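# Move box and foam block from under desk onto bookcase

## Task

Take the cardboard box and the foam block from beneath the desk and place both on the top of the bookcase. Then open the gripper and back the robot away. The robot must not tip over or be left leaning, and both objects must stay on the bookcase by themselves, with nothing held or propped by the robot.

## Robot and tools

ROBOT. TidyBot++: a mobile base 0.54 m long, 0.50 m wide and 0.38 m tall on four powered casters, carrying one seven-joint arm with a two-finger gripper. The shoulder sits 0.12 m ahead of the base centre at 0.68 m height. Cameras: base_camera (644x364, pinhole, on the base looking forward and down) and wrist_camera (644x476 fisheye, looking along the hand). The arm begins folded, hand down, reaching up to 0.08 m beyond the base front, elbow up to 1.15 m high.

FRAMES. Base frame: origin on the floor below the base centre, x forward, y left, z up. hand_pose is reported in it: the point between the finger pads, its z axis along the fingers and its y axis the closing direction. Odometry frame: the base frame as it was when the scene began. Heading runs -3.142 to 3.142, positive to the left. base_tilt is in degrees, positive when leaning forward or right, with roughly 1 degree of fixed bias. Odometry counts wheel turns, so slip shows up as motion.

TOOLS.
execute_actions: actions is a list holding zero or one action; an empty list just reports state and images. An action may carry base, joints, or both, plus optional speeds; its motions start together.
- base: exactly one key, a relative move from where the base last measured itself. translate_m: metres along x, forward positive, -2 to 2. strafe_m: metres along y, left positive, -2 to 2. rotate_rad: radians, counter-clockwise seen from above positive, -6.3 to 6.3.
- joints: absolute targets by name, radians except the gripper. joint_1_rad any angle (whole arm about vertical; positive is clockwise from above, opposite to rotate_rad), joint_2_rad -2.249 to 2.249 (shoulder), joint_3_rad any angle, joint_4_rad -2.579 to 2.579 (elbow), joint_5_rad any angle, joint_6_rad -2.099 to 2.099 (wrist), joint_7_rad any angle (hand roll; with the hand down, positive is counter-clockwise from above, and 1.57 opens the fingers toward robot left/right). gripper_pos 0 (open) to 1 (closed). Done tolerances: ±0.039 for joints 1-4, ±0.056 for 5-7, ±0.03 gripper. Any-angle joints take the short way, so turn in steps below half a revolution. Joints left out may still push toward an older target.
- speeds: caps for this action only: translate_m and strafe_m 0.05-0.5 m/s, rotate_rad 0.1-1.57 rad/s (maximum is default). A base move needing over 8.667 s, or any action over 15 s, is refused; so is any unknown key or out-of-range value, and then nothing moves.
- cameras: list of "base_camera", "wrist_camera" or "all"; omitted, null or ["all"] gives both, [] gives none.
wait: seconds, 0 to 10; issues nothing new and returns state and images.
zoom_image: camera plus region [x0, y0, x1, y1] in pixels of that camera's latest full image, origin top-left, at most 504 by 504.
finished_scene: scene (integer 1 or 2) ends the current scene permanently; the result tells whether the goal held.

ARM GEOMETRY. Upper arm 0.42 m, forearm 0.31 m, hand 0.31 m to the hand point. With joint_1_rad = 0, joint_3_rad = 3.14, joint_5_rad = 0 the arm stays in the x-z plane; tilt from vertical (forward positive) is joint_2 for the upper arm, joint_2 - joint_4 for the forearm, joint_2 - joint_4 - joint_6 for the hand. Forward reach from the shoulder is the sum of length x sin(tilt); height above it is the sum of length x cos(tilt). Joints move up to 1.39 rad/s (1.22 for joints 5-7). A downward-pointing hand reaches at most about 0.94 m high, and only near the base. Finger gap is about 85 x (1 - gripper_pos) mm; closed fingertips reach about 20 mm beyond the hand point.

RESULT LINES. pictures lists camera order of images. base_status / joint_status: done (base done only means wheels turned; it may have stopped short if blocked), off_target (resting away from target, perhaps still pushing; for a gripper at 1 it means an object is held at the shown reading), contact_stop or time_out (old target dropped, holding in place), not_followed with "joint command not followed" and a "cause:" line (targets withheld, usually an arm self-collision; they may be retried later). on_its_own lists uncommanded motion. motor_effort gives percent of maximum, peak in brackets, noisy. ARM HIT means a hard hit on the base or itself. MOTOR HOT warns from 60 °C; OVER-TEMPERATURE FAULT and limit_stop_at_motor_heat mean the motors weakened at 75 °C, so resend targets. A torque fault (joints 1-4 limit 104.5 N m, warning 56.7; joints 5-7 limit 51.3, warning 29.4) freezes the arm and gripper for 10 s and drops the rest of the call. A stop in one call cancels later motion calls in the same reply. Changed camera calibrations are listed.

CAUTIONS. Friction leaves joints slightly off and the hand a centimetre or two off; correct by sending last command + (wanted - read), and trust images over hand_pose. A held load makes the arm sag; never command a loaded joint to its read angle. Keep fingers off the floor. Avoid driving while the arm is snagged above about 0.8 m, and avoid hard sideways pulls on a raised hand: the robot can tip. A blocked base keeps shoving. Occasionally loose objects get nudged. Do not drop, slam or shove objects hard. While you think, the robot keeps its last command.

Each tool is called after ">>>" by a JSON object that holds its "api" and its "payload".

## Session

I'll start by looking at the current state and camera images.

>>> {"api": "execute_actions", "payload": {"actions": []}}

Scene clock: 0.00 s.
base_odometry: x=+0.000 y=+0.000 heading=+0.000 (m, m, rad; odometry frame)
base_tilt: forward=+0.0 right=+0.0 (deg)
base_status: not commanded
joint_positions: joint_1_rad=+0.028 joint_2_rad=-0.344 joint_3_rad=+3.102 joint_4_rad=-2.522 joint_5_rad=-0.043 joint_6_rad=-0.925 joint_7_rad=+1.588 gripper_pos=+0.000
joint_status: not commanded
motor_effort: joint_1_rad=+0 joint_2_rad=-2 joint_3_rad=+0 joint_4_rad=+13 joint_5_rad=+0 joint_6_rad=+1 joint_7_rad=-1 (%)
hand_pose: x=+0.2471 y=+0.0119 z=+0.5874 quat_wxyz=(-0.010, +1.000, +0.001, +0.020) (m; base frame)
pictures: base_camera, wrist_camera
Images, in order (width x height): base_camera 644x364, wrist_camera 644x476.

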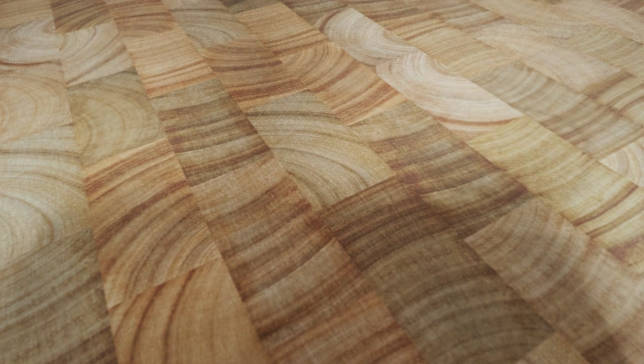

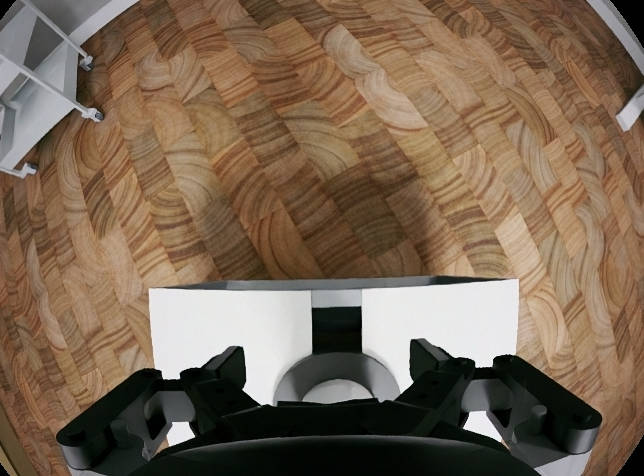

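>>> {"api": "execute_actions", "payload": {"actions": [{"joints": {"joint_6_rad": 0.45}}], "cameras": ["wrist_camera"]}}

Scene clock: 1.93 s.
base_odometry: x=+0.000 y=+0.000 heading=+0.000 (m, m, rad; odometry frame)
base_tilt: forward=+0.0 right=+0.1 (deg)
base_status: not commanded
joint_positions: joint_1_rad=+0.028 joint_2_rad=-0.344 joint_3_rad=+3.102 joint_4_rad=-2.522 joint_5_rad=-0.043 joint_6_rad=+0.428 joint_7_rad=+1.588 gripper_pos=+0.000
joint_status: all done
motor_effort: joint_1_rad=+0(0) joint_2_rad=-7(7) joint_3_rad=+1(1) joint_4_rad=+19(19) joint_5_rad=+0(0) joint_6_rad=+8(9) joint_7_rad=-1(1) (%)
hand_pose: x=+0.5411 y=+0.0022 z=+0.8430 quat_wxyz=(+0.002, +0.767, -0.006, +0.641) (m; base frame)
pictures: wrist_camera
camera_calibration (this result's frames):
wrist_camera: T_world_to_cam=[[0.0283622, -0.997939, -0.0575687, 0.0437821], [-0.134106, 0.0532725, -0.989534, 0.966025], [0.990561, 0.0357857, -0.132319, -0.288331], [0, 0, 0, 1]] pos_world=[0.413917, 0.0025474, 0.920283]
Images, in order (width x height): wrist_camera 644x476.

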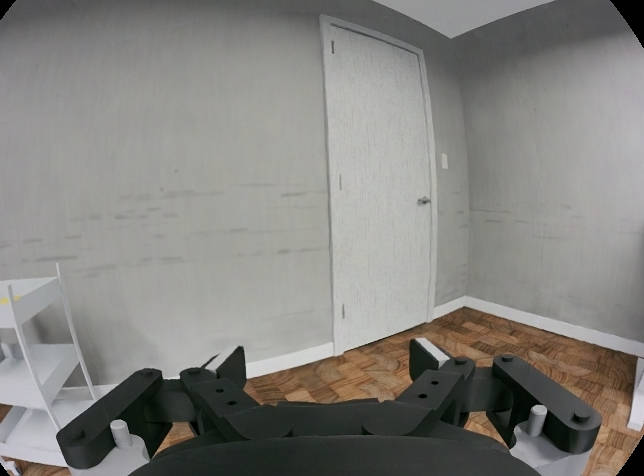

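>>> {"api": "execute_actions", "payload": {"actions": [{"joints": {"joint_1_rad": 1.6}}], "cameras": ["wrist_camera"]}}

>>> {"api": "execute_actions", "payload": {"actions": [{"joints": {"joint_1_rad": 3.2}}], "cameras": ["wrist_camera"]}}

>>> {"api": "execute_actions", "payload": {"actions": [{"joints": {"joint_1_rad": 4.8}}], "cameras": ["wrist_camera"]}}

Scene clock: 5.13 s.
base_odometry: x=+0.000 y=+0.000 heading=+0.000 (m, m, rad; odometry frame)
base_tilt: forward=+0.0 right=+0.1 (deg)
base_status: not commanded
joint_positions: joint_1_rad=+1.577 joint_2_rad=-0.344 joint_3_rad=+3.102 joint_4_rad=-2.522 joint_5_rad=-0.043 joint_6_rad=+0.428 joint_7_rad=+1.588 gripper_pos=+0.000
joint_status: all done
motor_effort: joint_1_rad=+0(1) joint_2_rad=-7(7) joint_3_rad=+0(1) joint_4_rad=+19(18) joint_5_rad=+0(0) joint_6_rad=+9(8) joint_7_rad=-1(1) (%)
hand_pose: x=+0.1302 y=-0.4219 z=+0.8430 quat_wxyz=(+0.450, +0.544, -0.541, +0.457) (m; base frame)
pictures: wrist_camera
camera_calibration (this result's frames):
wrist_camera: T_world_to_cam=[[-0.997103, -0.0497066, -0.0575685, 0.165812], [0.0503909, 0.135215, -0.989534, 0.94407], [0.0569705, -0.989569, -0.132319, -0.177234], [0, 0, 0, 1]] pos_world=[0.127857, -0.294795, 0.920283]
Images, in order (width x height): wrist_camera 644x476.

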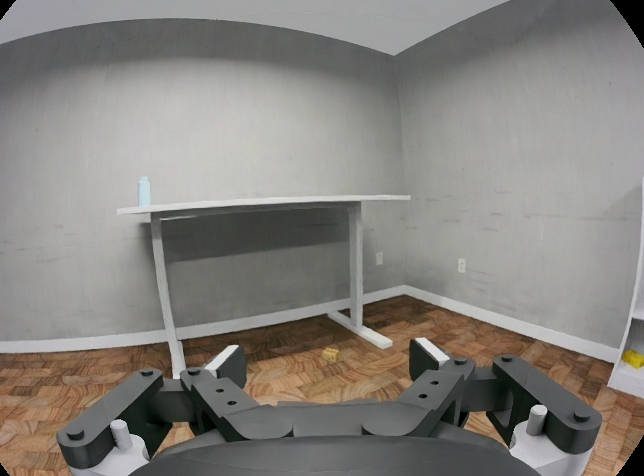

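Scene clock: 7.93 s.
base_odometry: x=+0.000 y=+0.000 heading=+0.000 (m, m, rad; odometry frame)
base_tilt: forward=+0.0 right=+0.0 (deg)
base_status: not commanded
joint_positions: joint_1_rad=+3.177 joint_2_rad=-0.344 joint_3_rad=+3.102 joint_4_rad=-2.522 joint_5_rad=-0.043 joint_6_rad=+0.428 joint_7_rad=+1.588 gripper_pos=+0.000
joint_status: all done
motor_effort: joint_1_rad=+0(1) joint_2_rad=-7(8) joint_3_rad=+1(1) joint_4_rad=+18(18) joint_5_rad=+0(0) joint_6_rad=+8(8) joint_7_rad=+0(1) (%)
hand_pose: x=-0.3031 y=+0.0011 z=+0.8430 quat_wxyz=(+0.641, -0.009, -0.767, -0.004) (m; base frame)
pictures: wrist_camera
camera_calibration (this result's frames):
wrist_camera: T_world_to_cam=[[-0.0205202, 0.998131, -0.0575688, 0.0495991], [0.133683, -0.0543246, -0.989534, 0.934158], [-0.990812, -0.0280014, -0.132319, -0.0525475], [0, 0, 0, 1]] pos_world=[-0.175928, -0.000230075, 0.920283]
Images, in order (width x height): wrist_camera 644x476.

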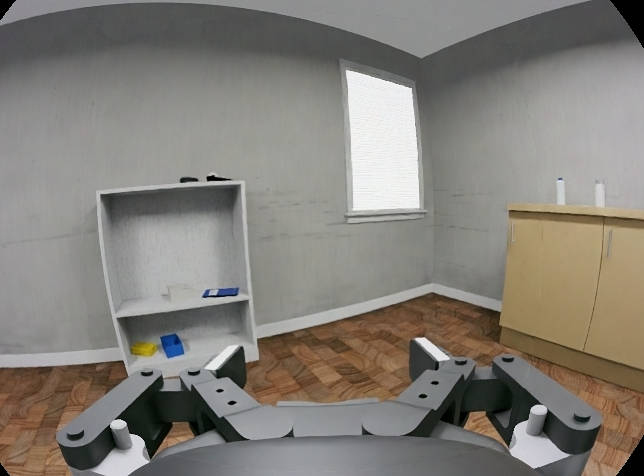

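Scene clock: 10.73 s.
base_odometry: x=+0.000 y=+0.000 heading=+0.000 (m, m, rad; odometry frame)
base_tilt: forward=+0.0 right=+0.0 (deg)
base_status: not commanded
joint_positions: joint_1_rad=+4.777 joint_2_rad=-0.344 joint_3_rad=+3.102 joint_4_rad=-2.522 joint_5_rad=-0.043 joint_6_rad=+0.428 joint_7_rad=+1.588 gripper_pos=+0.000
joint_status: all done
motor_effort: joint_1_rad=+0(1) joint_2_rad=-7(8) joint_3_rad=+0(1) joint_4_rad=+18(18) joint_5_rad=+1(1) joint_6_rad=+8(8) joint_7_rad=-1(1) (%)
hand_pose: x=+0.1325 y=+0.4219 z=+0.8430 quat_wxyz=(+0.443, -0.557, -0.528, -0.463) (m; base frame)
pictures: wrist_camera
camera_calibration (this result's frames):
wrist_camera: T_world_to_cam=[[0.998304, -0.00863352, -0.0575687, -0.071641], [-0.0582048, -0.13204, -0.989534, 0.956993], [0.000941767, 0.991207, -0.132319, -0.170566], [0, 0, 0, 1]] pos_world=[0.127382, 0.294809, 0.920283]
Images, in order (width x height): wrist_camera 644x476.

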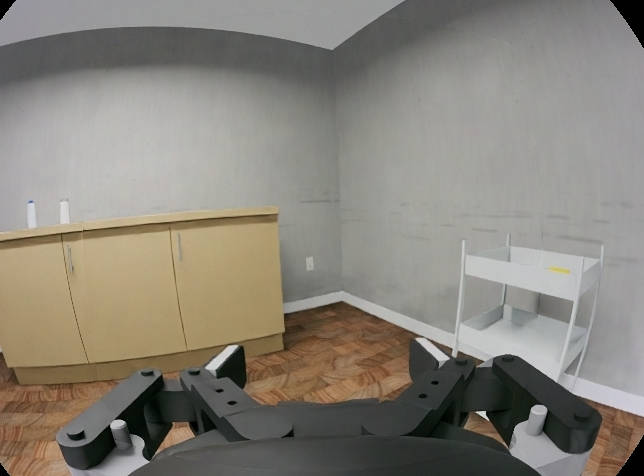

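>>> {"api": "execute_actions", "payload": {"actions": [{"base": {"rotate_rad": -1.45}, "joints": {"joint_1_rad": 0.0, "joint_6_rad": 0.0}}]}}

>>> {"api": "execute_actions", "payload": {"actions": [{"base": {"translate_m": 0.8}}]}}

Scene clock: 16.10 s.
base_odometry: x=+0.000 y=+0.000 heading=-1.449 (m, m, rad; odometry frame)
base_tilt: forward=+0.0 right=+0.0 (deg)
base_status: done
joint_positions: joint_1_rad=+6.260 joint_2_rad=-0.344 joint_3_rad=+3.102 joint_4_rad=-2.522 joint_5_rad=-0.043 joint_6_rad=+0.042 joint_7_rad=+1.588 gripper_pos=+0.000
joint_status: all done
motor_effort: joint_1_rad=+0(1) joint_2_rad=-6(8) joint_3_rad=+0(2) joint_4_rad=+18(18) joint_5_rad=+0(0) joint_6_rad=+7(9) joint_7_rad=+0(1) (%)
hand_pose: x=+0.4970 y=+0.0245 z=+0.7318 quat_wxyz=(+0.014, -0.876, -0.018, -0.482) (m; base frame)
pictures: base_camera, wrist_camera
camera_calibration (this result's frames):
wrist_camera: T_world_to_cam=[[0.0624084, -0.995521, -0.0710219, 0.0537515], [-0.499052, 0.0304991, -0.866035, 0.94049], [0.864322, 0.0894915, -0.494913, 0.0666203], [0, 0, 0, 1]] pos_world=[0.408417, 0.0188647, 0.851286]
Images, in order (width x height): base_camera 644x364, wrist_camera 644x476.

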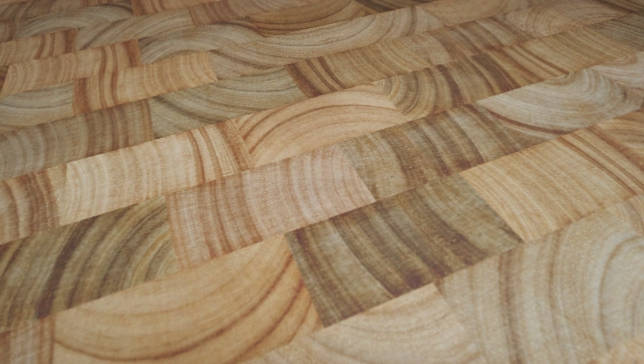

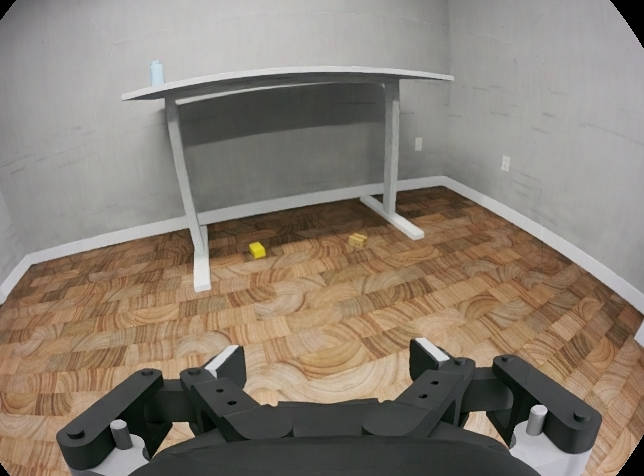

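Scene clock: 19.03 s.
base_odometry: x=+0.096 y=-0.794 heading=-1.450 (m, m, rad; odometry frame)
base_tilt: forward=+0.0 right=+0.0 (deg)
base_status: done
joint_positions: joint_1_rad=+6.260 joint_2_rad=-0.344 joint_3_rad=+3.102 joint_4_rad=-2.522 joint_5_rad=-0.043 joint_6_rad=+0.040 joint_7_rad=+1.588 gripper_pos=+0.000
joint_status: not commanded
motor_effort: joint_1_rad=+0(0) joint_2_rad=-7(9) joint_3_rad=+0(1) joint_4_rad=+18(19) joint_5_rad=+0(0) joint_6_rad=+8(8) joint_7_rad=-2(1) (%)
hand_pose: x=+0.4966 y=+0.0244 z=+0.7313 quat_wxyz=(+0.014, -0.876, -0.018, -0.481) (m; base frame)
pictures: base_camera, wrist_camera
camera_calibration (this result's frames):
wrist_camera: T_world_to_cam=[[0.0622204, -0.995529, -0.071074, 0.0538339], [-0.500817, 0.0304554, -0.865017, 0.93999], [0.863314, 0.0894168, -0.496682, 0.0684727], [0, 0, 0, 1]] pos_world=[0.4083, 0.0188428, 0.850943]
Images, in order (width x height): base_camera 644x364, wrist_camera 644x476.

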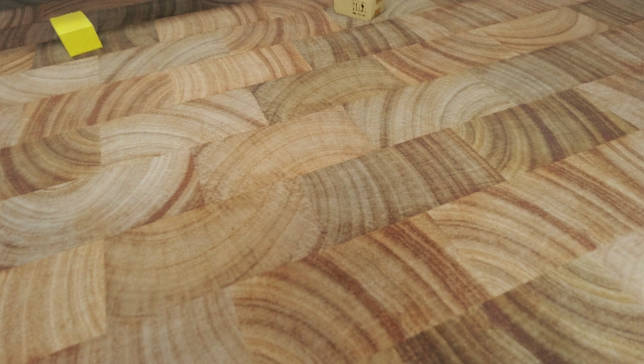

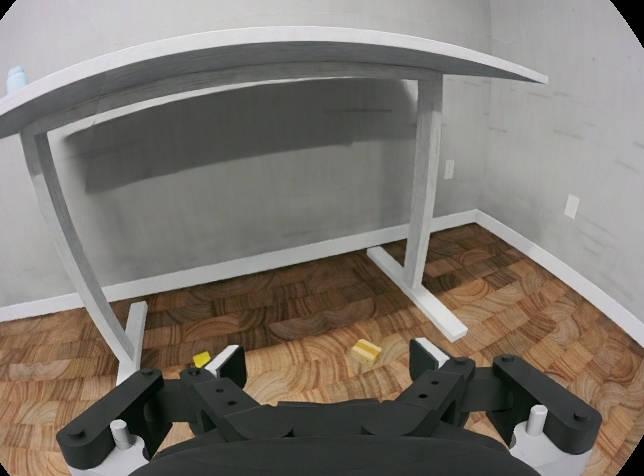

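>>> {"api": "zoom_image", "payload": {"camera": "wrist_camera", "region": [160, 300, 420, 400]}}

>>> {"api": "zoom_image", "payload": {"camera": "base_camera", "region": [0, 0, 420, 100]}}

Region (160, 300, 420, 400) of wrist_camera's 644x476 image, scaled by 1.938; it fills the top 194 rows of this view, and the rest is white.

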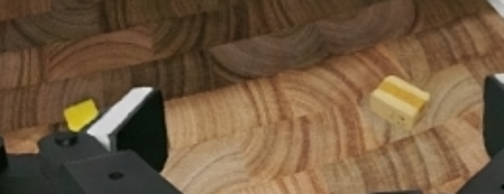

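Region (0, 0, 420, 100) of base_camera's 644x364 image, scaled by 1.200; it fills the top 120 rows of this view, and the rest is white.

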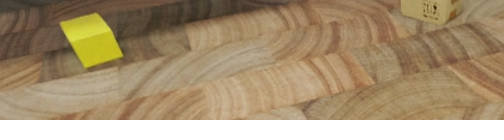

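>>> {"api": "execute_actions", "payload": {"actions": [{"joints": {"joint_2_rad": 0.6, "joint_4_rad": -2.3, "joint_6_rad": -0.24}}], "cameras": []}}

>>> {"api": "execute_actions", "payload": {"actions": [{"joints": {"joint_1_rad": 0.0, "joint_2_rad": 1.386, "joint_3_rad": 3.14, "joint_4_rad": -1.471, "joint_5_rad": 0.0, "joint_6_rad": -0.285}}]}}

Scene clock: 27.57 s.
base_odometry: x=+0.096 y=-0.794 heading=-1.450 (m, m, rad; odometry frame)
base_tilt: forward=+0.0 right=+0.0 (deg)
base_status: not commanded
joint_positions: joint_1_rad=+6.260 joint_2_rad=+0.587 joint_3_rad=+3.102 joint_4_rad=-2.323 joint_5_rad=-0.043 joint_6_rad=-0.198 joint_7_rad=+1.588 gripper_pos=+0.000
joint_status: all done
motor_effort: joint_1_rad=+0(0) joint_2_rad=-27(28) joint_3_rad=-1(1) joint_4_rad=+4(17) joint_5_rad=+0(1) joint_6_rad=+1(8) joint_7_rad=-1(1) (%)
hand_pose: x=+0.4333 y=+0.0276 z=+0.4154 quat_wxyz=(+0.016, -1.000, -0.016, -0.016) (m; base frame)
pictures: none
No camera images: the call's "cameras" was empty. Leave "cameras" out to get every camera's image.

Scene clock: 29.67 s.
base_odometry: x=+0.096 y=-0.794 heading=-1.450 (m, m, rad; odometry frame)
base_tilt: forward=+0.0 right=+0.0 (deg)
base_status: not commanded
joint_positions: joint_1_rad=+6.260 joint_2_rad=+1.376 joint_3_rad=+3.126 joint_4_rad=-1.493 joint_5_rad=-0.043 joint_6_rad=-0.242 joint_7_rad=+1.588 gripper_pos=+0.000
joint_status: all done
motor_effort: joint_1_rad=+0(0) joint_2_rad=-44(45) joint_3_rad=-2(1) joint_4_rad=+5(5) joint_5_rad=+0(1) joint_6_rad=+1(0) joint_7_rad=-1(1) (%)
hand_pose: x=+0.6254 y=+0.0256 z=+0.1498 quat_wxyz=(+0.013, -1.000, -0.001, -0.015) (m; base frame)
pictures: base_camera, wrist_camera
camera_calibration (this result's frames):
wrist_camera: T_world_to_cam=[[-0.0414464, -0.996275, -0.0756166, 0.071198], [-0.996272, 0.0469401, -0.0723844, 0.692116], [0.0756642, 0.0723346, -0.994506, 0.235982], [0, 0, 0, 1]] pos_world=[0.674631, 0.0213751, 0.290168]
Images, in order (width x height): base_camera 644x364, wrist_camera 644x476.

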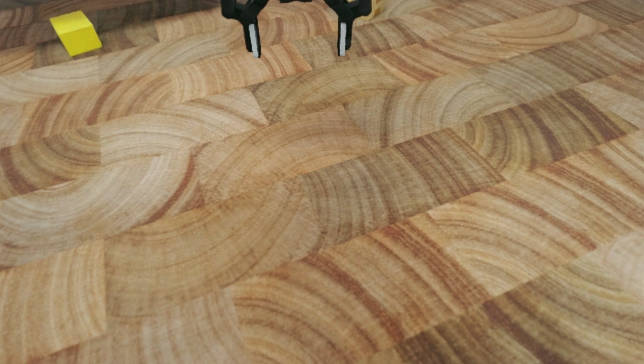

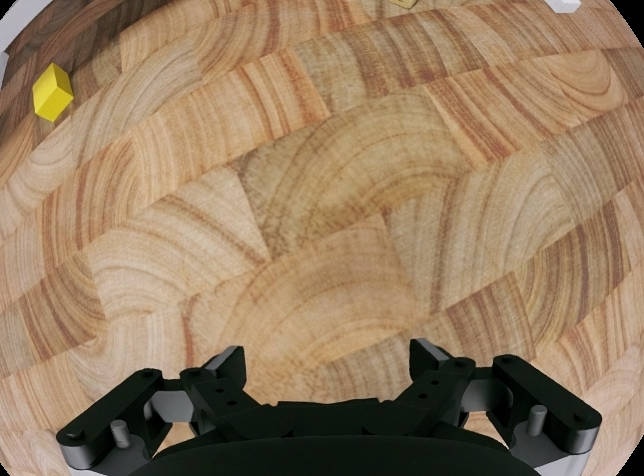

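>>> {"api": "execute_actions", "payload": {"actions": [{"base": {"translate_m": 0.3}}]}}

Scene clock: 31.70 s.
base_odometry: x=+0.132 y=-1.092 heading=-1.450 (m, m, rad; odometry frame)
base_tilt: forward=+0.0 right=+0.0 (deg)
base_status: done
joint_positions: joint_1_rad=+6.260 joint_2_rad=+1.376 joint_3_rad=+3.127 joint_4_rad=-1.483 joint_5_rad=-0.043 joint_6_rad=-0.247 joint_7_rad=+1.588 gripper_pos=+0.000
joint_status: not commanded
motor_effort: joint_1_rad=+0(1) joint_2_rad=-43(45) joint_3_rad=-2(2) joint_4_rad=+4(6) joint_5_rad=+0(1) joint_6_rad=+0(1) joint_7_rad=-1(1) (%)
hand_pose: x=+0.6301 y=+0.0252 z=+0.1506 quat_wxyz=(+0.013, -1.000, -0.001, -0.018) (m; base frame)
pictures: base_camera, wrist_camera
camera_calibration (this result's frames):
wrist_camera: T_world_to_cam=[[-0.0415553, -0.996281, -0.0754807, 0.0710578], [-0.995839, 0.0474323, -0.0778161, 0.697466], [0.0811069, 0.0719329, -0.994106, 0.233021], [0, 0, 0, 1]] pos_world=[0.678617, 0.0209492, 0.291285]
Images, in order (width x height): base_camera 644x364, wrist_camera 644x476.

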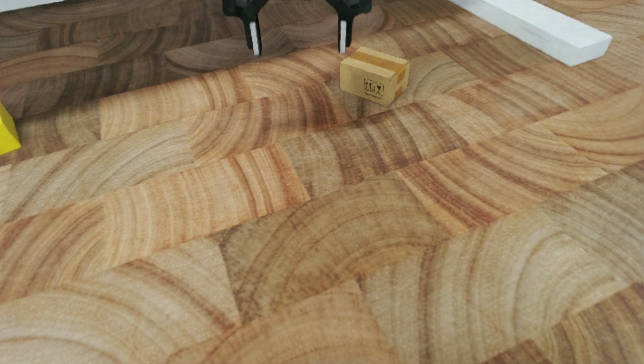

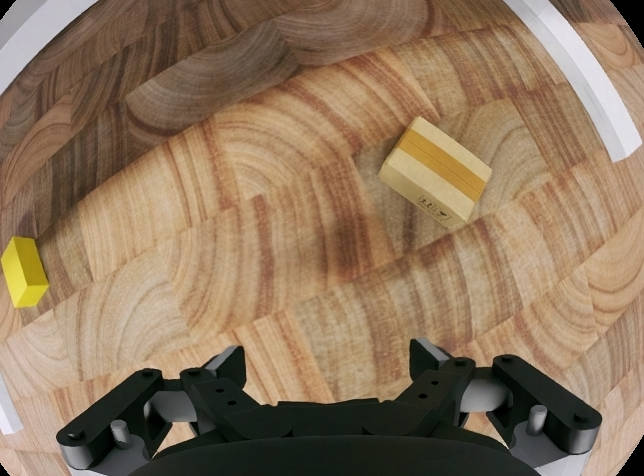

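>>> {"api": "execute_actions", "payload": {"actions": [{"base": {"translate_m": 0.125}, "joints": {"joint_7_rad": 2.58}}], "cameras": []}}

>>> {"api": "execute_actions", "payload": {"actions": [{"base": {"strafe_m": -0.10}}]}}

Scene clock: 42.50 s.
base_odometry: x=+0.147 y=-1.217 heading=-1.451 (m, m, rad; odometry frame)
base_tilt: forward=+0.0 right=+0.0 (deg)
base_status: done
joint_positions: joint_1_rad=+6.261 joint_2_rad=+1.376 joint_3_rad=+3.127 joint_4_rad=-1.479 joint_5_rad=-0.043 joint_6_rad=-0.247 joint_7_rad=+2.551 gripper_pos=+0.000
joint_status: all done
motor_effort: joint_1_rad=+0(1) joint_2_rad=-44(46) joint_3_rad=-1(2) joint_4_rad=+5(6) joint_5_rad=+0(0) joint_6_rad=+1(1) joint_7_rad=-1(1) (%)
hand_pose: x=+0.6325 y=+0.0249 z=+0.1510 quat_wxyz=(+0.002, -0.886, -0.463, -0.023) (m; base frame)
pictures: none
No camera images: the call's "cameras" was empty. Leave "cameras" out to get every camera's image.

Scene clock: 43.67 s.
base_odometry: x=+0.048 y=-1.229 heading=-1.451 (m, m, rad; odometry frame)
base_tilt: forward=+0.0 right=+0.1 (deg)
base_status: done
joint_positions: joint_1_rad=+6.280 joint_2_rad=+1.376 joint_3_rad=+3.139 joint_4_rad=-1.479 joint_5_rad=-0.043 joint_6_rad=-0.247 joint_7_rad=+2.551 gripper_pos=+0.000
joint_status: not commanded
motor_effort: joint_1_rad=+0(4) joint_2_rad=-44(45) joint_3_rad=-1(3) joint_4_rad=+5(6) joint_5_rad=+0(0) joint_6_rad=+0(1) joint_7_rad=-1(1) (%)
hand_pose: x=+0.6329 y=+0.0077 z=+0.1508 quat_wxyz=(-0.003, -0.891, -0.454, -0.020) (m; base frame)
pictures: base_camera, wrist_camera
camera_calibration (this result's frames):
wrist_camera: T_world_to_cam=[[0.782381, -0.622271, -0.0256482, -0.478084], [-0.622139, -0.778992, -0.0781996, 0.471045], [0.0286816, 0.0771387, -0.996608, 0.267682], [0, 0, 0, 1]] pos_world=[0.659422, 0.0487931, 0.291347]
Images, in order (width x height): base_camera 644x364, wrist_camera 644x476.

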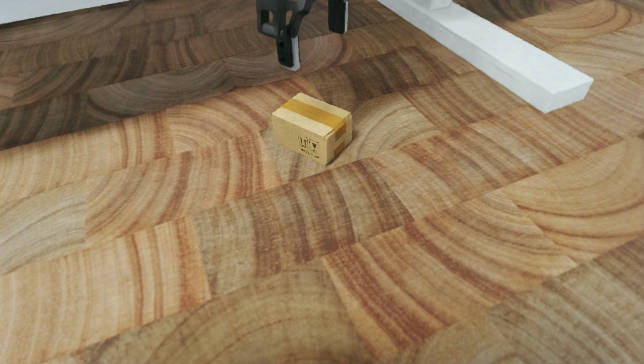

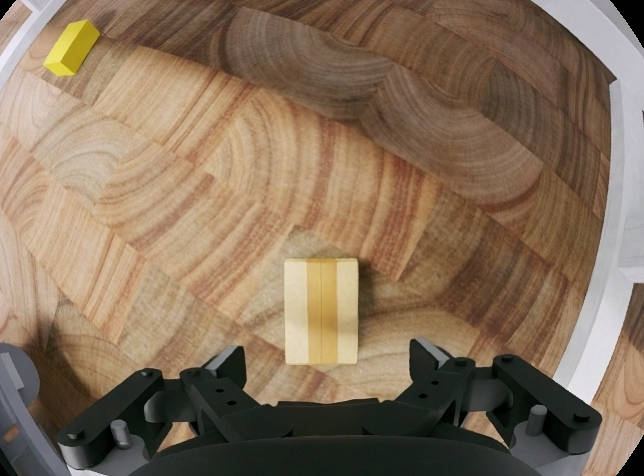

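>>> {"api": "execute_actions", "payload": {"actions": [{"joints": {"joint_2_rad": 1.672, "joint_4_rad": -1.155, "joint_6_rad": -0.35}}]}}

Scene clock: 46.77 s.
base_odometry: x=+0.048 y=-1.229 heading=-1.451 (m, m, rad; odometry frame)
base_tilt: forward=+0.0 right=+0.1 (deg)
base_status: not commanded
joint_positions: joint_1_rad=+6.280 joint_2_rad=+1.670 joint_3_rad=+3.139 joint_4_rad=-1.178 joint_5_rad=-0.043 joint_6_rad=-0.309 joint_7_rad=+2.551 gripper_pos=+0.000
joint_status: all done
motor_effort: joint_1_rad=+0(0) joint_2_rad=-44(46) joint_3_rad=-1(1) joint_4_rad=+5(6) joint_5_rad=+0(1) joint_6_rad=+0(0) joint_7_rad=-1(1) (%)
hand_pose: x=+0.6237 y=+0.0085 z=+0.0278 quat_wxyz=(+0.010, -0.891, -0.454, +0.004) (m; base frame)
pictures: base_camera, wrist_camera
camera_calibration (this result's frames):
wrist_camera: T_world_to_cam=[[0.779892, -0.621961, -0.0702397, -0.470754], [-0.625359, -0.779004, -0.0455934, 0.457328], [-0.0263597, 0.079483, -0.996488, 0.179711], [0, 0, 0, 1]] pos_world=[0.657868, 0.0491855, 0.166865]
Images, in order (width x height): base_camera 644x364, wrist_camera 644x476.

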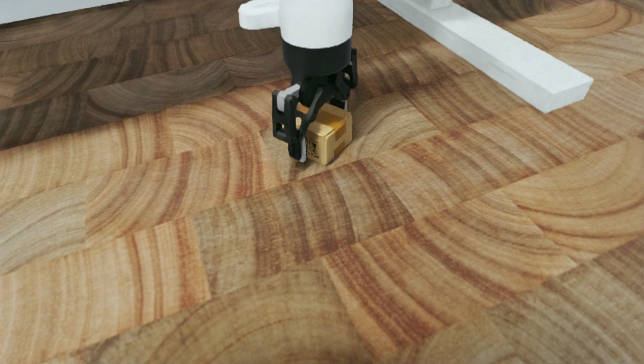

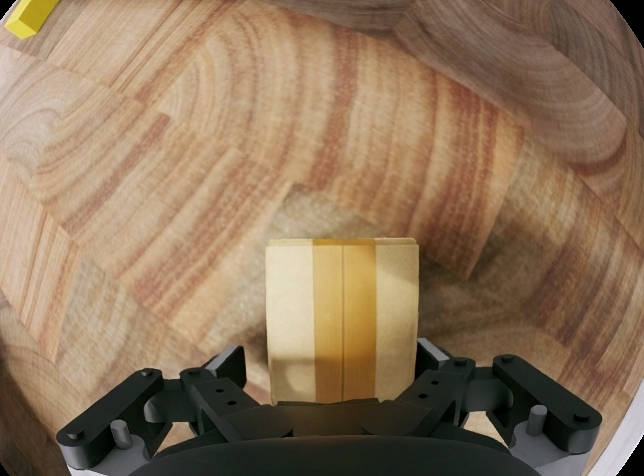

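>>> {"api": "execute_actions", "payload": {"actions": [{"joints": {"gripper_pos": 1.0}}]}}

Scene clock: 47.97 s.
base_odometry: x=+0.048 y=-1.229 heading=-1.451 (m, m, rad; odometry frame)
base_tilt: forward=+0.0 right=+0.1 (deg)
base_status: not commanded
joint_positions: joint_1_rad=+6.280 joint_2_rad=+1.669 joint_3_rad=+3.139 joint_4_rad=-1.176 joint_5_rad=-0.043 joint_6_rad=-0.312 joint_7_rad=+2.551 gripper_pos=+0.348
joint_status: gripper_pos off_target (ended at +0.348, target +1.000)
motor_effort: joint_1_rad=+0(1) joint_2_rad=-43(47) joint_3_rad=-1(2) joint_4_rad=+5(5) joint_5_rad=+0(0) joint_6_rad=+1(2) joint_7_rad=-1(1) (%)
hand_pose: x=+0.6249 y=+0.0085 z=+0.0289 quat_wxyz=(+0.010, -0.891, -0.454, +0.003) (m; base frame)
pictures: base_camera, wrist_camera
camera_calibration (this result's frames):
wrist_camera: T_world_to_cam=[[0.77995, -0.621922, -0.0699392, -0.471668], [-0.625307, -0.779023, -0.045988, 0.458161], [-0.0258832, 0.0796018, -0.996491, 0.180469], [0, 0, 0, 1]] pos_world=[0.65904, 0.0492109, 0.167918]
Images, in order (width x height): base_camera 644x364, wrist_camera 644x476.

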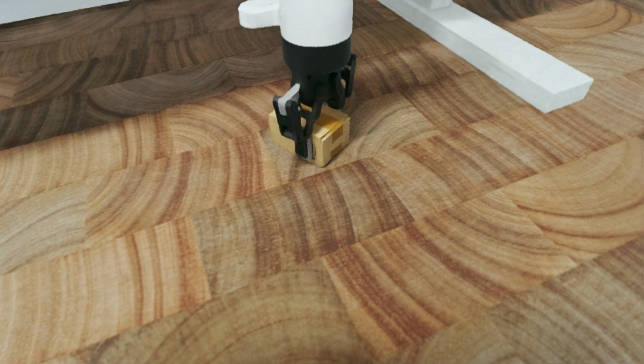

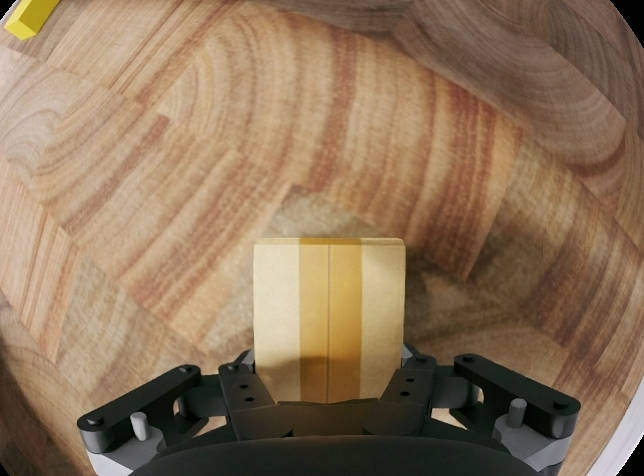

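>>> {"api": "execute_actions", "payload": {"actions": [{"joints": {"joint_2_rad": 1.38, "joint_4_rad": -1.48, "joint_6_rad": -0.27}}], "cameras": ["base_camera"]}}

>>> {"api": "execute_actions", "payload": {"actions": [{"base": {"translate_m": -0.45}, "joints": {"joint_7_rad": 1.57}}]}}

Scene clock: 54.07 s.
base_odometry: x=+0.048 y=-1.229 heading=-1.451 (m, m, rad; odometry frame)
base_tilt: forward=+0.0 right=+0.1 (deg)
base_status: not commanded
joint_positions: joint_1_rad=+6.280 joint_2_rad=+1.387 joint_3_rad=+3.139 joint_4_rad=-1.457 joint_5_rad=-0.043 joint_6_rad=-0.312 joint_7_rad=+2.551 gripper_pos=+0.348
joint_status: all done
motor_effort: joint_1_rad=+0(0) joint_2_rad=-45(47) joint_3_rad=-1(1) joint_4_rad=+5(6) joint_5_rad=+0(0) joint_6_rad=+0(1) joint_7_rad=-1(1) (%)
hand_pose: x=+0.6204 y=+0.0085 z=+0.1470 quat_wxyz=(+0.010, -0.891, -0.454, +0.003) (m; base frame)
pictures: base_camera
Images, in order (width x height): base_camera 644x364.

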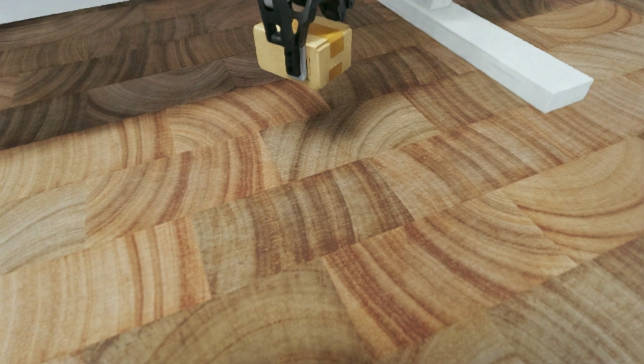

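Scene clock: 56.30 s.
base_odometry: x=-0.006 y=-0.782 heading=-1.451 (m, m, rad; odometry frame)
base_tilt: forward=+0.0 right=+0.1 (deg)
base_status: done
joint_positions: joint_1_rad=+6.280 joint_2_rad=+1.387 joint_3_rad=+3.139 joint_4_rad=-1.469 joint_5_rad=-0.043 joint_6_rad=-0.308 joint_7_rad=+1.599 gripper_pos=+0.348
joint_status: all done
motor_effort: joint_1_rad=+0(2) joint_2_rad=-44(46) joint_3_rad=-1(2) joint_4_rad=+4(6) joint_5_rad=+1(1) joint_6_rad=+0(1) joint_7_rad=-2(1) (%)
hand_pose: x=+0.6147 y=+0.0084 z=+0.1460 quat_wxyz=(+0.007, -1.000, +0.004, +0.011) (m; base frame)
pictures: base_camera, wrist_camera
camera_calibration (this result's frames):
wrist_camera: T_world_to_cam=[[-0.0546624, -0.996565, -0.062217, 0.059525], [-0.998193, 0.0560966, -0.021541, 0.675671], [0.0249571, 0.0609271, -0.99783, 0.266052], [0, 0, 0, 1]] pos_world=[0.671064, 0.00520792, 0.283732]
Images, in order (width x height): base_camera 644x364, wrist_camera 644x476.

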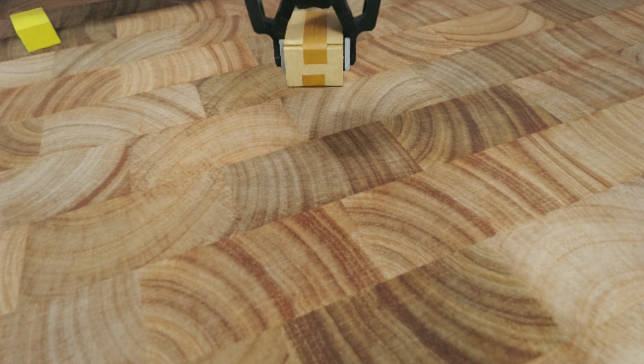

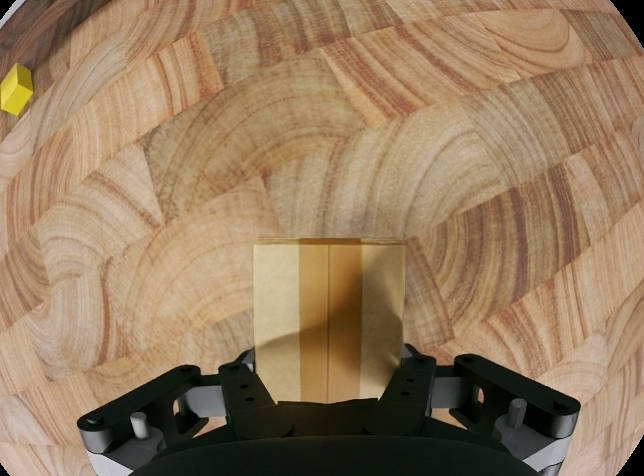

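>>> {"api": "execute_actions", "payload": {"actions": [{"base": {"rotate_rad": -1.25}}], "cameras": []}}

>>> {"api": "execute_actions", "payload": {"actions": [{"joints": {"joint_2_rad": 0.0, "joint_4_rad": -1.9, "joint_6_rad": 0.3}}]}}

Scene clock: 58.90 s.
base_odometry: x=-0.006 y=-0.782 heading=-2.700 (m, m, rad; odometry frame)
base_tilt: forward=+0.0 right=+0.0 (deg)
base_status: done
joint_positions: joint_1_rad=+6.296 joint_2_rad=+1.387 joint_3_rad=+3.147 joint_4_rad=-1.469 joint_5_rad=-0.043 joint_6_rad=-0.305 joint_7_rad=+1.599 gripper_pos=+0.348
joint_status: not commanded
motor_effort: joint_1_rad=+0(6) joint_2_rad=-44(45) joint_3_rad=-1(5) joint_4_rad=+5(5) joint_5_rad=+0(0) joint_6_rad=+0(1) joint_7_rad=-1(1) (%)
hand_pose: x=+0.6154 y=-0.0045 z=+0.1459 quat_wxyz=(+0.004, -1.000, +0.013, +0.010) (m; base frame)
pictures: none
No camera images: the call's "cameras" was empty. Leave "cameras" out to get every camera's image.

Scene clock: 61.53 s.
base_odometry: x=-0.006 y=-0.782 heading=-2.700 (m, m, rad; odometry frame)
base_tilt: forward=+0.0 right=+0.0 (deg)
base_status: not commanded
joint_positions: joint_1_rad=+6.296 joint_2_rad=+0.014 joint_3_rad=+3.147 joint_4_rad=-1.882 joint_5_rad=-0.043 joint_6_rad=+0.255 joint_7_rad=+1.599 gripper_pos=+0.348
joint_status: all done
motor_effort: joint_1_rad=+0(0) joint_2_rad=-25(49) joint_3_rad=+0(1) joint_4_rad=+22(22) joint_5_rad=+1(0) joint_6_rad=+9(9) joint_7_rad=-1(1) (%)
hand_pose: x=+0.7331 y=-0.0133 z=+0.9805 quat_wxyz=(-0.006, -0.731, +0.015, -0.682) (m; base frame)
pictures: base_camera, wrist_camera
camera_calibration (this result's frames):
wrist_camera: T_world_to_cam=[[0.015382, -0.998058, -0.0603675, 0.0431201], [-0.024287, 0.0599839, -0.997904, 1.05648], [0.999587, 0.0168159, -0.0233172, -0.573497], [0, 0, 0, 1]] pos_world=[0.598256, -0.0106912, 1.04349]
Images, in order (width x height): base_camera 644x364, wrist_camera 644x476.

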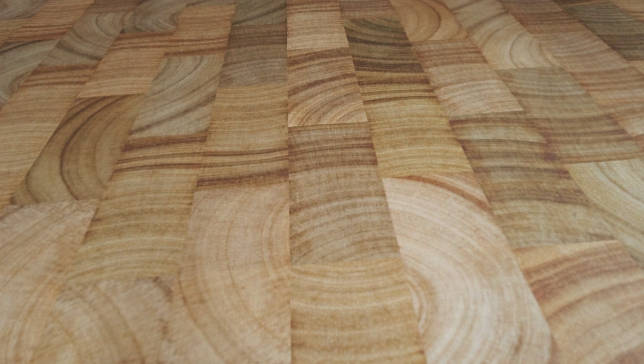

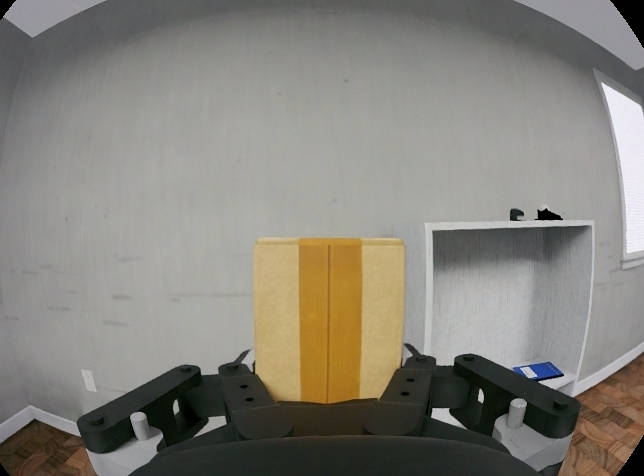

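>>> {"api": "execute_actions", "payload": {"actions": [{"base": {"strafe_m": -0.48}, "joints": {"joint_2_rad": -0.1, "joint_4_rad": -1.51, "joint_6_rad": -0.17}}]}}

Scene clock: 65.93 s.
base_odometry: x=-0.211 y=-0.348 heading=-2.701 (m, m, rad; odometry frame)
base_tilt: forward=+0.0 right=+0.1 (deg)
base_status: done
joint_positions: joint_1_rad=+6.295 joint_2_rad=-0.087 joint_3_rad=+3.146 joint_4_rad=-1.531 joint_5_rad=-0.043 joint_6_rad=-0.133 joint_7_rad=+1.599 gripper_pos=+0.348
joint_status: all done
motor_effort: joint_1_rad=+0(2) joint_2_rad=-21(26) joint_3_rad=+0(3) joint_4_rad=+22(23) joint_5_rad=+1(0) joint_6_rad=+9(10) joint_7_rad=-1(1) (%)
hand_pose: x=+0.7056 y=-0.0066 z=+1.1390 quat_wxyz=(+0.001, -0.709, +0.009, -0.705) (m; base frame)
pictures: base_camera, wrist_camera
camera_calibration (this result's frames):
wrist_camera: T_world_to_cam=[[0.0376037, -0.997514, -0.0596036, 0.0431998], [0.0385841, 0.0610506, -0.997389, 1.16863], [0.998548, 0.0352058, 0.0407838, -0.61461], [0, 0, 0, 1]] pos_world=[0.567002, -0.00661563, 1.19322]
Images, in order (width x height): base_camera 644x364, wrist_camera 644x476.

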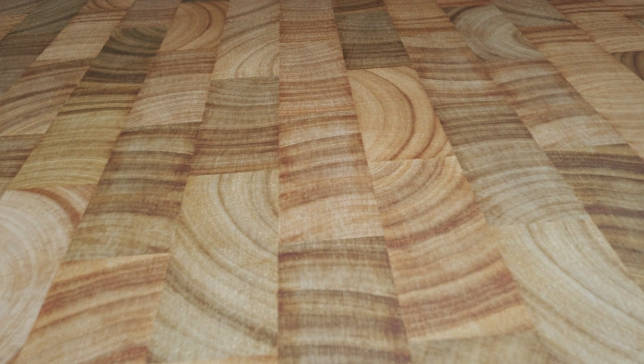

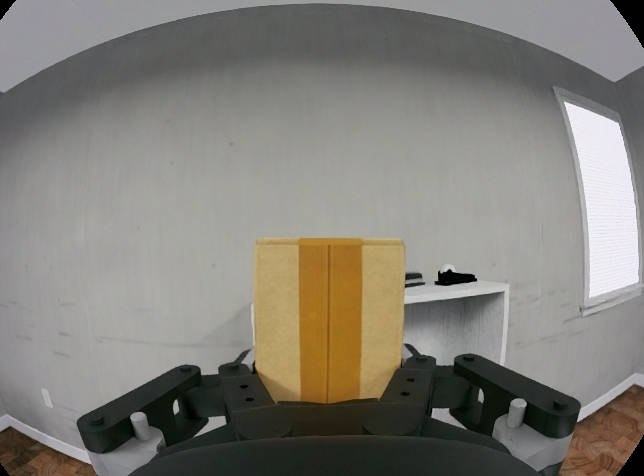

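>>> {"api": "execute_actions", "payload": {"actions": [{"base": {"translate_m": 0.5}}]}}

Scene clock: 68.50 s.
base_odometry: x=-0.663 y=-0.561 heading=-2.701 (m, m, rad; odometry frame)
base_tilt: forward=+0.0 right=+0.0 (deg)
base_status: done
joint_positions: joint_1_rad=+6.295 joint_2_rad=-0.086 joint_3_rad=+3.146 joint_4_rad=-1.531 joint_5_rad=-0.043 joint_6_rad=-0.137 joint_7_rad=+1.599 gripper_pos=+0.348
joint_status: not commanded
motor_effort: joint_1_rad=+0(1) joint_2_rad=-21(26) joint_3_rad=+0(1) joint_4_rad=+23(24) joint_5_rad=+0(0) joint_6_rad=+9(10) joint_7_rad=-1(1) (%)
hand_pose: x=+0.7060 y=-0.0066 z=+1.1372 quat_wxyz=(+0.001, -0.711, +0.009, -0.703) (m; base frame)
pictures: base_camera, wrist_camera
camera_calibration (this result's frames):
wrist_camera: T_world_to_cam=[[0.0374885, -0.997503, -0.0598452, 0.043491], [0.0335976, 0.0611116, -0.997565, 1.17061], [0.998732, 0.0353866, 0.0358048, -0.609376], [0, 0, 0, 1]] pos_world=[0.567643, -0.00659151, 1.19218]
Images, in order (width x height): base_camera 644x364, wrist_camera 644x476.

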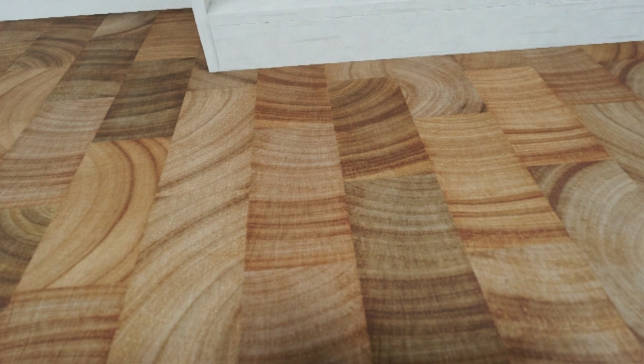

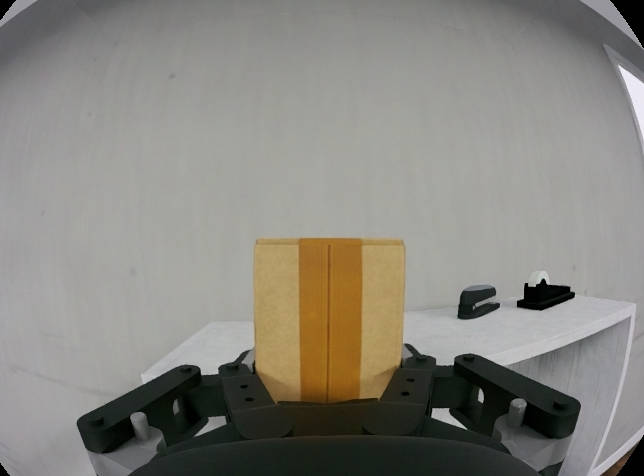

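>>> {"api": "execute_actions", "payload": {"actions": [{"base": {"translate_m": 0.26}}]}}

Scene clock: 71.03 s.
base_odometry: x=-0.899 y=-0.672 heading=-2.701 (m, m, rad; odometry frame)
base_tilt: forward=+0.0 right=+0.0 (deg)
base_status: done
joint_positions: joint_1_rad=+6.295 joint_2_rad=-0.087 joint_3_rad=+3.146 joint_4_rad=-1.530 joint_5_rad=-0.043 joint_6_rad=-0.138 joint_7_rad=+1.599 gripper_pos=+0.348
joint_status: not commanded
motor_effort: joint_1_rad=+0(1) joint_2_rad=-21(26) joint_3_rad=+0(1) joint_4_rad=+22(23) joint_5_rad=+1(0) joint_6_rad=+9(10) joint_7_rad=-1(1) (%)
hand_pose: x=+0.7057 y=-0.0065 z=+1.1375 quat_wxyz=(+0.001, -0.711, +0.009, -0.703) (m; base frame)
pictures: base_camera, wrist_camera
camera_calibration (this result's frames):
wrist_camera: T_world_to_cam=[[0.0375243, -0.997502, -0.0598405, 0.0435011], [0.0336617, 0.0611105, -0.997563, 1.17082], [0.998729, 0.0354185, 0.0358707, -0.609142], [0, 0, 0, 1]] pos_world=[0.567323, -0.00658197, 1.19242]
Images, in order (width x height): base_camera 644x364, wrist_camera 644x476.

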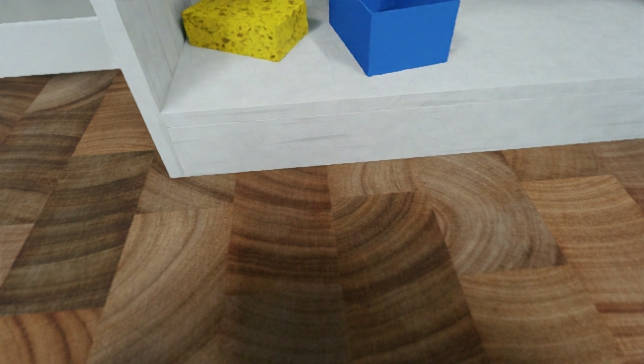

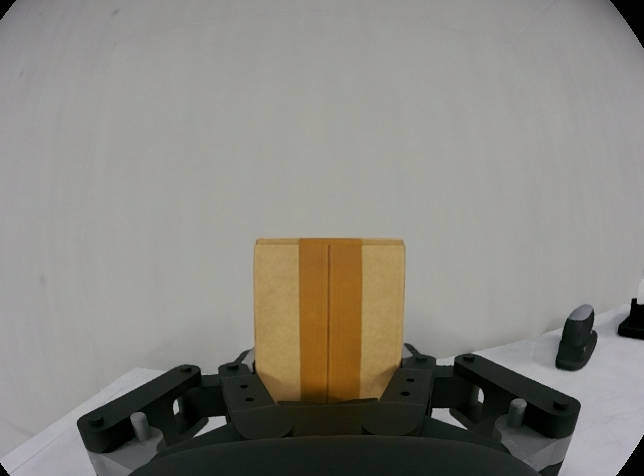

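>>> {"api": "execute_actions", "payload": {"actions": [{"joints": {"joint_4_rad": -1.64, "joint_6_rad": 0.01}}]}}

Scene clock: 72.77 s.
base_odometry: x=-0.899 y=-0.672 heading=-2.701 (m, m, rad; odometry frame)
base_tilt: forward=+0.0 right=+0.1 (deg)
base_status: not commanded
joint_positions: joint_1_rad=+6.295 joint_2_rad=-0.087 joint_3_rad=+3.146 joint_4_rad=-1.631 joint_5_rad=-0.043 joint_6_rad=-0.037 joint_7_rad=+1.599 gripper_pos=+0.348
joint_status: all done
motor_effort: joint_1_rad=+0(0) joint_2_rad=-22(23) joint_3_rad=+0(0) joint_4_rad=+22(24) joint_5_rad=+0(0) joint_6_rad=+9(10) joint_7_rad=-1(1) (%)
hand_pose: x=+0.7081 y=-0.0079 z=+1.1060 quat_wxyz=(+0.000, -0.711, +0.010, -0.703) (m; base frame)
pictures: base_camera, wrist_camera
camera_calibration (this result's frames):
wrist_camera: T_world_to_cam=[[0.0332669, -0.997634, -0.0601571, 0.0435341], [0.0341505, 0.0612899, -0.997536, 1.13904], [0.998863, 0.0311305, 0.0361087, -0.610757], [0, 0, 0, 1]] pos_world=[0.569715, -0.00736743, 1.16091]
Images, in order (width x height): base_camera 644x364, wrist_camera 644x476.

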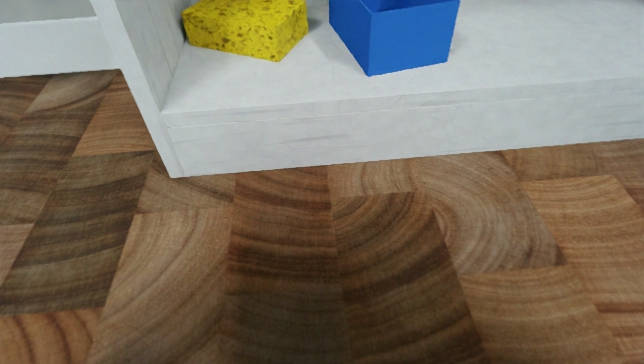

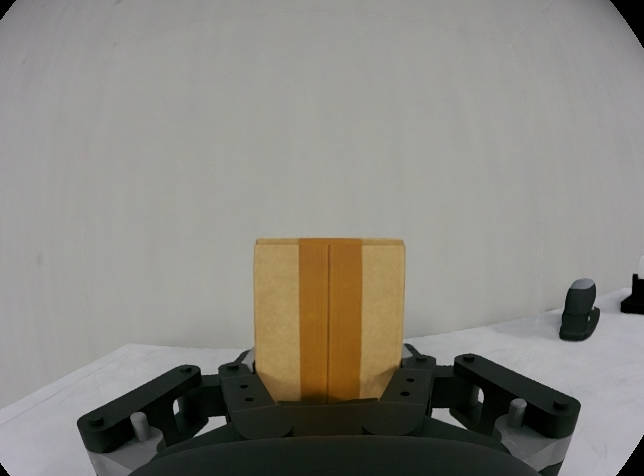

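>>> {"api": "execute_actions", "payload": {"actions": [{"joints": {"joint_4_rad": -1.435, "joint_6_rad": -0.44}}], "cameras": ["wrist_camera"]}}

Scene clock: 76.03 s.
base_odometry: x=-0.899 y=-0.672 heading=-2.701 (m, m, rad; odometry frame)
base_tilt: forward=+0.0 right=+0.0 (deg)
base_status: not commanded
joint_positions: joint_1_rad=+6.295 joint_2_rad=-0.087 joint_3_rad=+3.146 joint_4_rad=-1.460 joint_5_rad=-0.043 joint_6_rad=-0.407 joint_7_rad=+1.599 gripper_pos=+0.348
joint_status: all done
motor_effort: joint_1_rad=+0(0) joint_2_rad=-21(23) joint_3_rad=+0(0) joint_4_rad=+22(23) joint_5_rad=+0(1) joint_6_rad=+9(10) joint_7_rad=+0(1) (%)
hand_pose: x=+0.6953 y=-0.0029 z=+1.0980 quat_wxyz=(+0.005, -0.777, +0.005, -0.629) (m; base frame)
pictures: wrist_camera
camera_calibration (this result's frames):
wrist_camera: T_world_to_cam=[[0.0360909, -0.996995, -0.0685466, 0.0556714], [-0.16414, 0.0617459, -0.984503, 1.25477], [0.985777, 0.0467828, -0.161418, -0.371886], [0, 0, 0, 1]] pos_world=[0.570545, -0.00457486, 1.17911]
Images, in order (width x height): wrist_camera 644x476.

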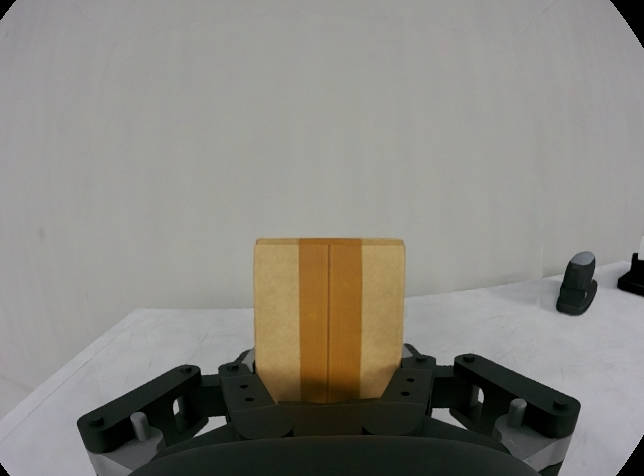

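>>> {"api": "execute_actions", "payload": {"actions": [{"joints": {"joint_4_rad": -1.49}}], "cameras": ["wrist_camera"]}}

Scene clock: 77.17 s.
base_odometry: x=-0.899 y=-0.672 heading=-2.701 (m, m, rad; odometry frame)
base_tilt: forward=+0.0 right=+0.0 (deg)
base_status: not commanded
joint_positions: joint_1_rad=+6.295 joint_2_rad=-0.092 joint_3_rad=+3.146 joint_4_rad=-1.468 joint_5_rad=-0.043 joint_6_rad=-0.407 joint_7_rad=+1.599 gripper_pos=+0.348
joint_status: all done
motor_effort: joint_1_rad=+0(0) joint_2_rad=-19(21) joint_3_rad=+0(0) joint_4_rad=+19(22) joint_5_rad=+0(0) joint_6_rad=+7(9) joint_7_rad=+0(1) (%)
hand_pose: x=+0.6930 y=-0.0029 z=+1.0963 quat_wxyz=(+0.005, -0.778, +0.005, -0.629) (m; base frame)
pictures: wrist_camera
camera_calibration (this result's frames):
wrist_camera: T_world_to_cam=[[0.0359283, -0.996991, -0.0686949, 0.055946], [-0.166517, 0.061806, -0.9841, 1.25393], [0.985384, 0.0467959, -0.163795, -0.366977], [0, 0, 0, 1]] pos_world=[0.568403, -0.00454954, 1.17772]
Images, in order (width x height): wrist_camera 644x476.

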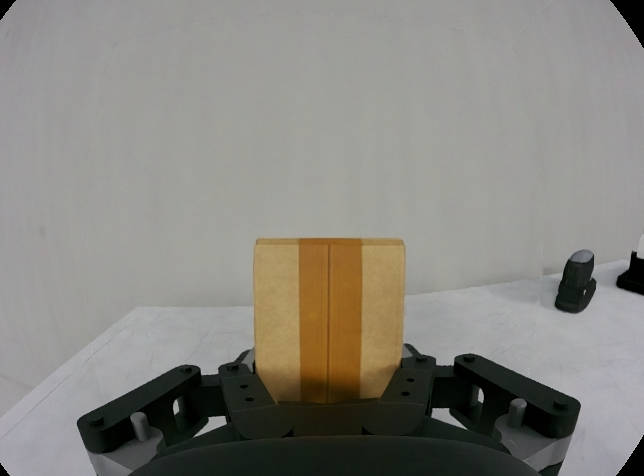

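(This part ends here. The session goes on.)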